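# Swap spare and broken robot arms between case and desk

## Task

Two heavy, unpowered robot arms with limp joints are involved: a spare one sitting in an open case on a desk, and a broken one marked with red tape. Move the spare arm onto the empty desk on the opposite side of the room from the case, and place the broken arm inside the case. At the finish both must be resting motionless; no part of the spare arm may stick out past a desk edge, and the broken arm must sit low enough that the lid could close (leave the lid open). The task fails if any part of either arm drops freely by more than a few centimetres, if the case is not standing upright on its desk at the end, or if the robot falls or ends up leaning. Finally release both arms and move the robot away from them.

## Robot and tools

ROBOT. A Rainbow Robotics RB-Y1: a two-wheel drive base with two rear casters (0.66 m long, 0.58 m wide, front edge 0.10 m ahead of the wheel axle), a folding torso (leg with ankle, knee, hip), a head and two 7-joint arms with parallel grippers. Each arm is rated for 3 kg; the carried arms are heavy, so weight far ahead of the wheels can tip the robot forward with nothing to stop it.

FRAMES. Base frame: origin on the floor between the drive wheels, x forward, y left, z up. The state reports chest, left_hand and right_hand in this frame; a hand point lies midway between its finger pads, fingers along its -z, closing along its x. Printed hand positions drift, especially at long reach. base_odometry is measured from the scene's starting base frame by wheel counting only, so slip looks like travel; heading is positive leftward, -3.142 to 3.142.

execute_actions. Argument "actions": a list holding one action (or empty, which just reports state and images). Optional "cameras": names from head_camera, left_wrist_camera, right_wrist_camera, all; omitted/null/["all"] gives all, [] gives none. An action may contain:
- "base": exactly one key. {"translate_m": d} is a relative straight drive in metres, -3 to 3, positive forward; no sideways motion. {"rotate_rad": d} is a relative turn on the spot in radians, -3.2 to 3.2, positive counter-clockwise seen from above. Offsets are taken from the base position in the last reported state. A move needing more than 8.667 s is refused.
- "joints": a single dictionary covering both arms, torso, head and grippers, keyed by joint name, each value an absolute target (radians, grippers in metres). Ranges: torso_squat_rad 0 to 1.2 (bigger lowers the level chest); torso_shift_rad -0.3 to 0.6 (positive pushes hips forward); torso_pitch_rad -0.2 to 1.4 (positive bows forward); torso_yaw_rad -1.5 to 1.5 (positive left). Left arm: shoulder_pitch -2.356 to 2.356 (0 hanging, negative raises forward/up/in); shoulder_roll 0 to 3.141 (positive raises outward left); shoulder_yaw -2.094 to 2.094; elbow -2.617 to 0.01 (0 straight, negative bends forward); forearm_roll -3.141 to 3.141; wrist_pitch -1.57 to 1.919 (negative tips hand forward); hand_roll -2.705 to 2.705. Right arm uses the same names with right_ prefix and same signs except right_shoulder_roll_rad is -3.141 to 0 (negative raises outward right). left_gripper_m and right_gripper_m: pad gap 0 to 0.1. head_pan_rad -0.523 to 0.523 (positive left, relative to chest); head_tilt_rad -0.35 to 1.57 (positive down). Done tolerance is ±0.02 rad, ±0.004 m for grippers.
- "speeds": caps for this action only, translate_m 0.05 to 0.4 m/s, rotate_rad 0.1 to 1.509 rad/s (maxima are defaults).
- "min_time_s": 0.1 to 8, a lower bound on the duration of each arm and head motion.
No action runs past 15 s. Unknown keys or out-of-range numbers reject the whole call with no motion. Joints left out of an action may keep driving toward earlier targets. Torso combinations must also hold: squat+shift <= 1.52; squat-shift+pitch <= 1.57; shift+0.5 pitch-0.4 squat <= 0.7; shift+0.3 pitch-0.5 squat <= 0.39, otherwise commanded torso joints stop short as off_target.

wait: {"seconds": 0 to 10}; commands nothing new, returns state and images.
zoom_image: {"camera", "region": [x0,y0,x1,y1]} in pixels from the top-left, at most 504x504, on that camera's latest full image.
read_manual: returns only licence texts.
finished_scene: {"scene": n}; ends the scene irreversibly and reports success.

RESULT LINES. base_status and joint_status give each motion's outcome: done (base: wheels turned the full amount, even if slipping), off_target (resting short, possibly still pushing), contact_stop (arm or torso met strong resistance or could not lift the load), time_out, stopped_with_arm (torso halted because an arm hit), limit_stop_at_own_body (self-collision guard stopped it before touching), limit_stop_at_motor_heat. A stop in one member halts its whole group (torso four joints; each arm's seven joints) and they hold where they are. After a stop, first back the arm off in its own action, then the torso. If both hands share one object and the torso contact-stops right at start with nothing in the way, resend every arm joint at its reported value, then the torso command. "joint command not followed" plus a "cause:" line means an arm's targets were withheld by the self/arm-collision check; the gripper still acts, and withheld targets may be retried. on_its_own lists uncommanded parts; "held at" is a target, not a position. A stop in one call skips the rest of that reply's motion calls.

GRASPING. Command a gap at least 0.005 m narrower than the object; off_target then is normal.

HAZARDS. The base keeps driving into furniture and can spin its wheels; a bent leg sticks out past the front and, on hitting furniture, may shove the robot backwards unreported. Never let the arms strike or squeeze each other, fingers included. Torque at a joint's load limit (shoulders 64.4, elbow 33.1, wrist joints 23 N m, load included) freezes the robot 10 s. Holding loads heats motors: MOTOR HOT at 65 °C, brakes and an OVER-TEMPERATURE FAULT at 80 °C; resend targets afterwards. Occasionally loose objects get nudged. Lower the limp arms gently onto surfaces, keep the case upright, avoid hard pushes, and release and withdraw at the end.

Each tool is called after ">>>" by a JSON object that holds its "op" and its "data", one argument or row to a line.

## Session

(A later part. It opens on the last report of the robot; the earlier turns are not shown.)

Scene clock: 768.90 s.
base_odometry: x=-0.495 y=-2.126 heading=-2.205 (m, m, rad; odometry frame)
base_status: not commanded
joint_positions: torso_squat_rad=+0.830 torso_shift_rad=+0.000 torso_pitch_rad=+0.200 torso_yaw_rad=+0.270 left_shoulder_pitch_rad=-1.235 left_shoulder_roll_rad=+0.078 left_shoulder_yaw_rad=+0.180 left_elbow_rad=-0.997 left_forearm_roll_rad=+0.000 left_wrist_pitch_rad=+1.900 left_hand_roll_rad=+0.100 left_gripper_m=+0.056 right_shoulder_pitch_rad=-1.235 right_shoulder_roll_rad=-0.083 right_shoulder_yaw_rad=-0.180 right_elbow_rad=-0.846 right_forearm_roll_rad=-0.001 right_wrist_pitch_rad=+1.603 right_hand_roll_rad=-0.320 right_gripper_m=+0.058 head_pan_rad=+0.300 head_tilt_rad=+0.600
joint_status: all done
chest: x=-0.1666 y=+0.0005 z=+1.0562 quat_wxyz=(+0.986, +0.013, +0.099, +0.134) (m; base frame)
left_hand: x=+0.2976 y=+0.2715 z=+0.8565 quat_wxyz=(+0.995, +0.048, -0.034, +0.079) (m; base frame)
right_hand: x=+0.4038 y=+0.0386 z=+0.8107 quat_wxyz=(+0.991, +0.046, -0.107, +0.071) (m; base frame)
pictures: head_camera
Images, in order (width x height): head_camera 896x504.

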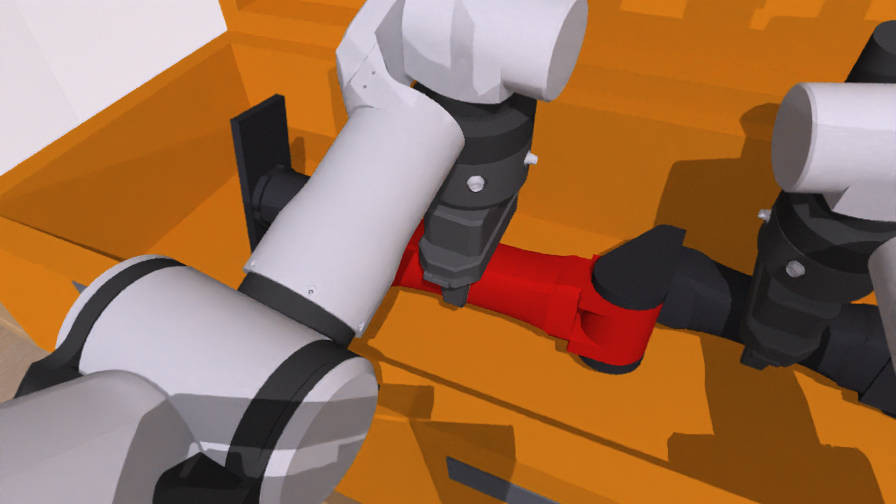

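Right is down; lower left with the elbow.

>>> {"op": "execute_actions", "data": {
  "actions": [
    {"joints":{"left_elbow_rad":-0.92,"left_wrist_pitch_rad":1.82,"right_shoulder_pitch_rad":-1.237},"min_time_s":1}
  ],
  "cameras": []
}}

>>> {"op": "execute_actions", "data": {
  "actions": [
    {"joints":{"left_elbow_rad":-0.86,"left_wrist_pitch_rad":1.77},"min_time_s":1}
  ],
  "cameras": ["head_camera"]
}}

Scene clock: 775.73 s.
base_odometry: x=-0.495 y=-2.126 heading=-2.205 (m, m, rad; odometry frame)
base_status: not commanded
joint_positions: torso_squat_rad=+0.830 torso_shift_rad=-0.001 torso_pitch_rad=+0.199 torso_yaw_rad=+0.270 left_shoulder_pitch_rad=-1.243 left_shoulder_roll_rad=+0.080 left_shoulder_yaw_rad=+0.180 left_elbow_rad=-0.922 left_forearm_roll_rad=+0.000 left_wrist_pitch_rad=+1.822 left_hand_roll_rad=+0.100 left_gripper_m=+0.054 right_shoulder_pitch_rad=-1.237 right_shoulder_roll_rad=-0.085 right_shoulder_yaw_rad=-0.180 right_elbow_rad=-0.845 right_forearm_roll_rad=+0.000 right_wrist_pitch_rad=+1.602 right_hand_roll_rad=-0.321 right_gripper_m=+0.056 head_pan_rad=+0.300 head_tilt_rad=+0.600
joint_status: all done
chest: x=-0.1672 y=-0.0001 z=+1.0562 quat_wxyz=(+0.986, +0.013, +0.098, +0.134) (m; base frame)
left_hand: x=+0.3045 y=+0.2735 z=+0.8425 quat_wxyz=(+0.995, +0.049, -0.040, +0.078) (m; base frame)
right_hand: x=+0.4046 y=+0.0375 z=+0.8123 quat_wxyz=(+0.990, +0.046, -0.109, +0.071) (m; base frame)
pictures: none
No camera images: the call's "cameras" was empty. Leave "cameras" out to get every camera's image.

Scene clock: 776.33 s.
base_odometry: x=-0.495 y=-2.126 heading=-2.205 (m, m, rad; odometry frame)
base_status: not commanded
joint_positions: torso_squat_rad=+0.830 torso_shift_rad=+0.000 torso_pitch_rad=+0.199 torso_yaw_rad=+0.270 left_shoulder_pitch_rad=-1.245 left_shoulder_roll_rad=+0.081 left_shoulder_yaw_rad=+0.180 left_elbow_rad=-0.920 left_forearm_roll_rad=+0.000 left_wrist_pitch_rad=+1.821 left_hand_roll_rad=+0.100 left_gripper_m=+0.054 right_shoulder_pitch_rad=-1.237 right_shoulder_roll_rad=-0.085 right_shoulder_yaw_rad=-0.180 right_elbow_rad=-0.845 right_forearm_roll_rad=+0.000 right_wrist_pitch_rad=+1.602 right_hand_roll_rad=-0.321 right_gripper_m=+0.056 head_pan_rad=+0.300 head_tilt_rad=+0.600
joint_status: left_elbow_rad contact_stop_at_left_wrist_pitch_rad (moved +0.002 of +0.062); left_wrist_pitch_rad contact_stop (moved -0.001 of -0.052)
on_its_own: left_elbow_rad is held at -0.920, not at your -0.860, since a contact_stop; left_wrist_pitch_rad is held at +1.820, not at your +1.770, since a contact_stop
chest: x=-0.1671 y=+0.0000 z=+1.0562 quat_wxyz=(+0.986, +0.013, +0.098, +0.134) (m; base frame)
left_hand: x=+0.3051 y=+0.2735 z=+0.8429 quat_wxyz=(+0.995, +0.049, -0.040, +0.078) (m; base frame)
right_hand: x=+0.4050 y=+0.0376 z=+0.8127 quat_wxyz=(+0.990, +0.046, -0.109, +0.071) (m; base frame)
pictures: head_camera
Images, in order (width x height): head_camera 896x504.

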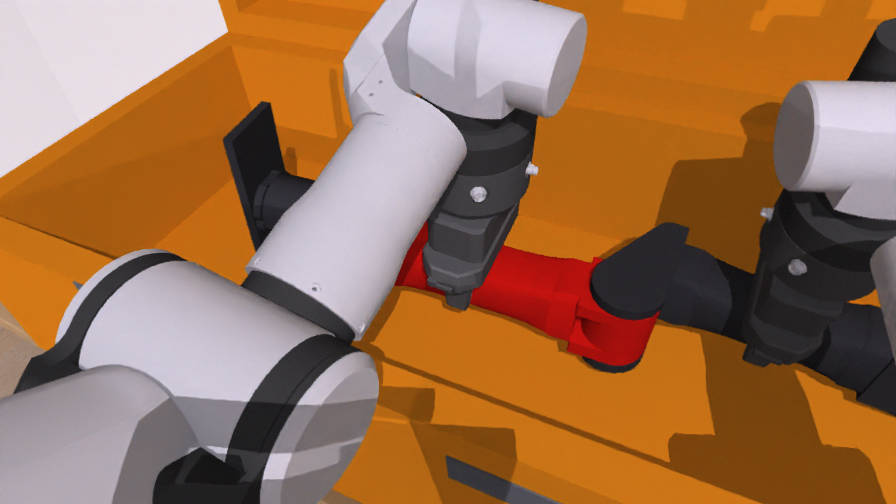

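>>> {"op": "execute_actions", "data": {
  "actions": [
    {"joints":{"left_gripper_m":0.1,"right_gripper_m":0.1}}
  ],
  "cameras": []
}}

>>> {"op": "execute_actions", "data": {
  "actions": [
    {"joints":{"torso_squat_rad":0.3,"head_pan_rad":0}}
  ],
  "cameras": []
}}

>>> {"op": "execute_actions", "data": {
  "actions": [
    {"base":{"translate_m":-0.6},"joints":{"torso_yaw_rad":0.1,"head_tilt_rad":0.45,"left_shoulder_roll_rad":0.6,"right_shoulder_roll_rad":-0.6},"min_time_s":2}
  ],
  "cameras": ["head_camera"]
}}

Scene clock: 786.13 s.
base_odometry: x=-0.495 y=-2.126 heading=-2.205 (m, m, rad; odometry frame)
base_status: not commanded
joint_positions: torso_squat_rad=+0.830 torso_shift_rad=+0.000 torso_pitch_rad=+0.200 torso_yaw_rad=+0.270 left_shoulder_pitch_rad=-1.245 left_shoulder_roll_rad=+0.081 left_shoulder_yaw_rad=+0.180 left_elbow_rad=-0.920 left_forearm_roll_rad=+0.000 left_wrist_pitch_rad=+1.820 left_hand_roll_rad=+0.100 left_gripper_m=+0.099 right_shoulder_pitch_rad=-1.237 right_shoulder_roll_rad=-0.084 right_shoulder_yaw_rad=-0.180 right_elbow_rad=-0.845 right_forearm_roll_rad=+0.000 right_wrist_pitch_rad=+1.602 right_hand_roll_rad=-0.320 right_gripper_m=+0.100 head_pan_rad=+0.300 head_tilt_rad=+0.600
joint_status: all done
on_its_own: left_elbow_rad is held at -0.920, not at your -0.860, since a contact_stop; left_wrist_pitch_rad is held at +1.820, not at your +1.770, since a contact_stop
chest: x=-0.1667 y=+0.0002 z=+1.0562 quat_wxyz=(+0.986, +0.013, +0.099, +0.134) (m; base frame)
left_hand: x=+0.3056 y=+0.2737 z=+0.8424 quat_wxyz=(+0.995, +0.049, -0.040, +0.078) (m; base frame)
right_hand: x=+0.4049 y=+0.0382 z=+0.8120 quat_wxyz=(+0.990, +0.046, -0.109, +0.071) (m; base frame)
pictures: none
No camera images: the call's "cameras" was empty. Leave "cameras" out to get every camera's image.

Scene clock: 788.67 s.
base_odometry: x=-0.495 y=-2.126 heading=-2.205 (m, m, rad; odometry frame)
base_status: not commanded
joint_positions: torso_squat_rad=+0.300 torso_shift_rad=+0.000 torso_pitch_rad=+0.200 torso_yaw_rad=+0.270 left_shoulder_pitch_rad=-1.245 left_shoulder_roll_rad=+0.081 left_shoulder_yaw_rad=+0.180 left_elbow_rad=-0.920 left_forearm_roll_rad=+0.000 left_wrist_pitch_rad=+1.820 left_hand_roll_rad=+0.100 left_gripper_m=+0.099 right_shoulder_pitch_rad=-1.237 right_shoulder_roll_rad=-0.084 right_shoulder_yaw_rad=-0.180 right_elbow_rad=-0.845 right_forearm_roll_rad=+0.000 right_wrist_pitch_rad=+1.602 right_hand_roll_rad=-0.320 right_gripper_m=+0.100 head_pan_rad=+0.000 head_tilt_rad=+0.600
joint_status: all done
on_its_own: left_elbow_rad is held at -0.920, not at your -0.860, since a contact_stop; left_wrist_pitch_rad is held at +1.820, not at your +1.770, since a contact_stop
chest: x=-0.1665 y=+0.0001 z=+1.2525 quat_wxyz=(+0.986, +0.013, +0.099, +0.134) (m; base frame)
left_hand: x=+0.3056 y=+0.2737 z=+1.0384 quat_wxyz=(+0.995, +0.049, -0.040, +0.078) (m; base frame)
right_hand: x=+0.4049 y=+0.0381 z=+1.0081 quat_wxyz=(+0.990, +0.046, -0.108, +0.071) (m; base frame)
pictures: none
No camera images: the call's "cameras" was empty. Leave "cameras" out to get every camera's image.

Scene clock: 791.63 s.
base_odometry: x=-0.139 y=-1.642 heading=-2.206 (m, m, rad; odometry frame)
base_status: done
joint_positions: torso_squat_rad=+0.300 torso_shift_rad=+0.000 torso_pitch_rad=+0.200 torso_yaw_rad=+0.100 left_shoulder_pitch_rad=-1.244 left_shoulder_roll_rad=+0.600 left_shoulder_yaw_rad=+0.180 left_elbow_rad=-0.920 left_forearm_roll_rad=+0.000 left_wrist_pitch_rad=+1.820 left_hand_roll_rad=+0.100 left_gripper_m=+0.099 right_shoulder_pitch_rad=-1.237 right_shoulder_roll_rad=-0.600 right_shoulder_yaw_rad=-0.180 right_elbow_rad=-0.845 right_forearm_roll_rad=+0.000 right_wrist_pitch_rad=+1.602 right_hand_roll_rad=-0.320 right_gripper_m=+0.100 head_pan_rad=+0.000 head_tilt_rad=+0.450
joint_status: all done
on_its_own: left_elbow_rad is held at -0.920, not at your -0.860, since a contact_stop; left_wrist_pitch_rad is held at +1.820, not at your +1.770, since a contact_stop
chest: x=-0.1666 y=+0.0002 z=+1.2525 quat_wxyz=(+0.994, +0.005, +0.100, +0.050) (m; base frame)
left_hand: x=+0.3359 y=+0.4716 z=+1.1396 quat_wxyz=(+0.959, +0.171, -0.109, +0.198) (m; base frame)
right_hand: x=+0.4530 y=-0.3690 z=+1.1127 quat_wxyz=(+0.951, -0.120, -0.202, -0.200) (m; base frame)
pictures: head_camera
Images, in order (width x height): head_camera 896x504.

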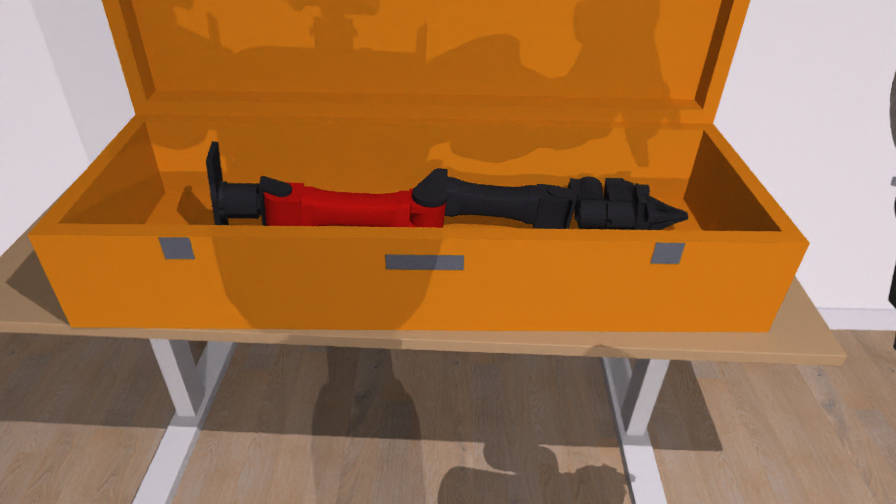

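>>> {"op": "finished_scene", "data": {
  "scene": 1
}}

The scene is finished: the task was done.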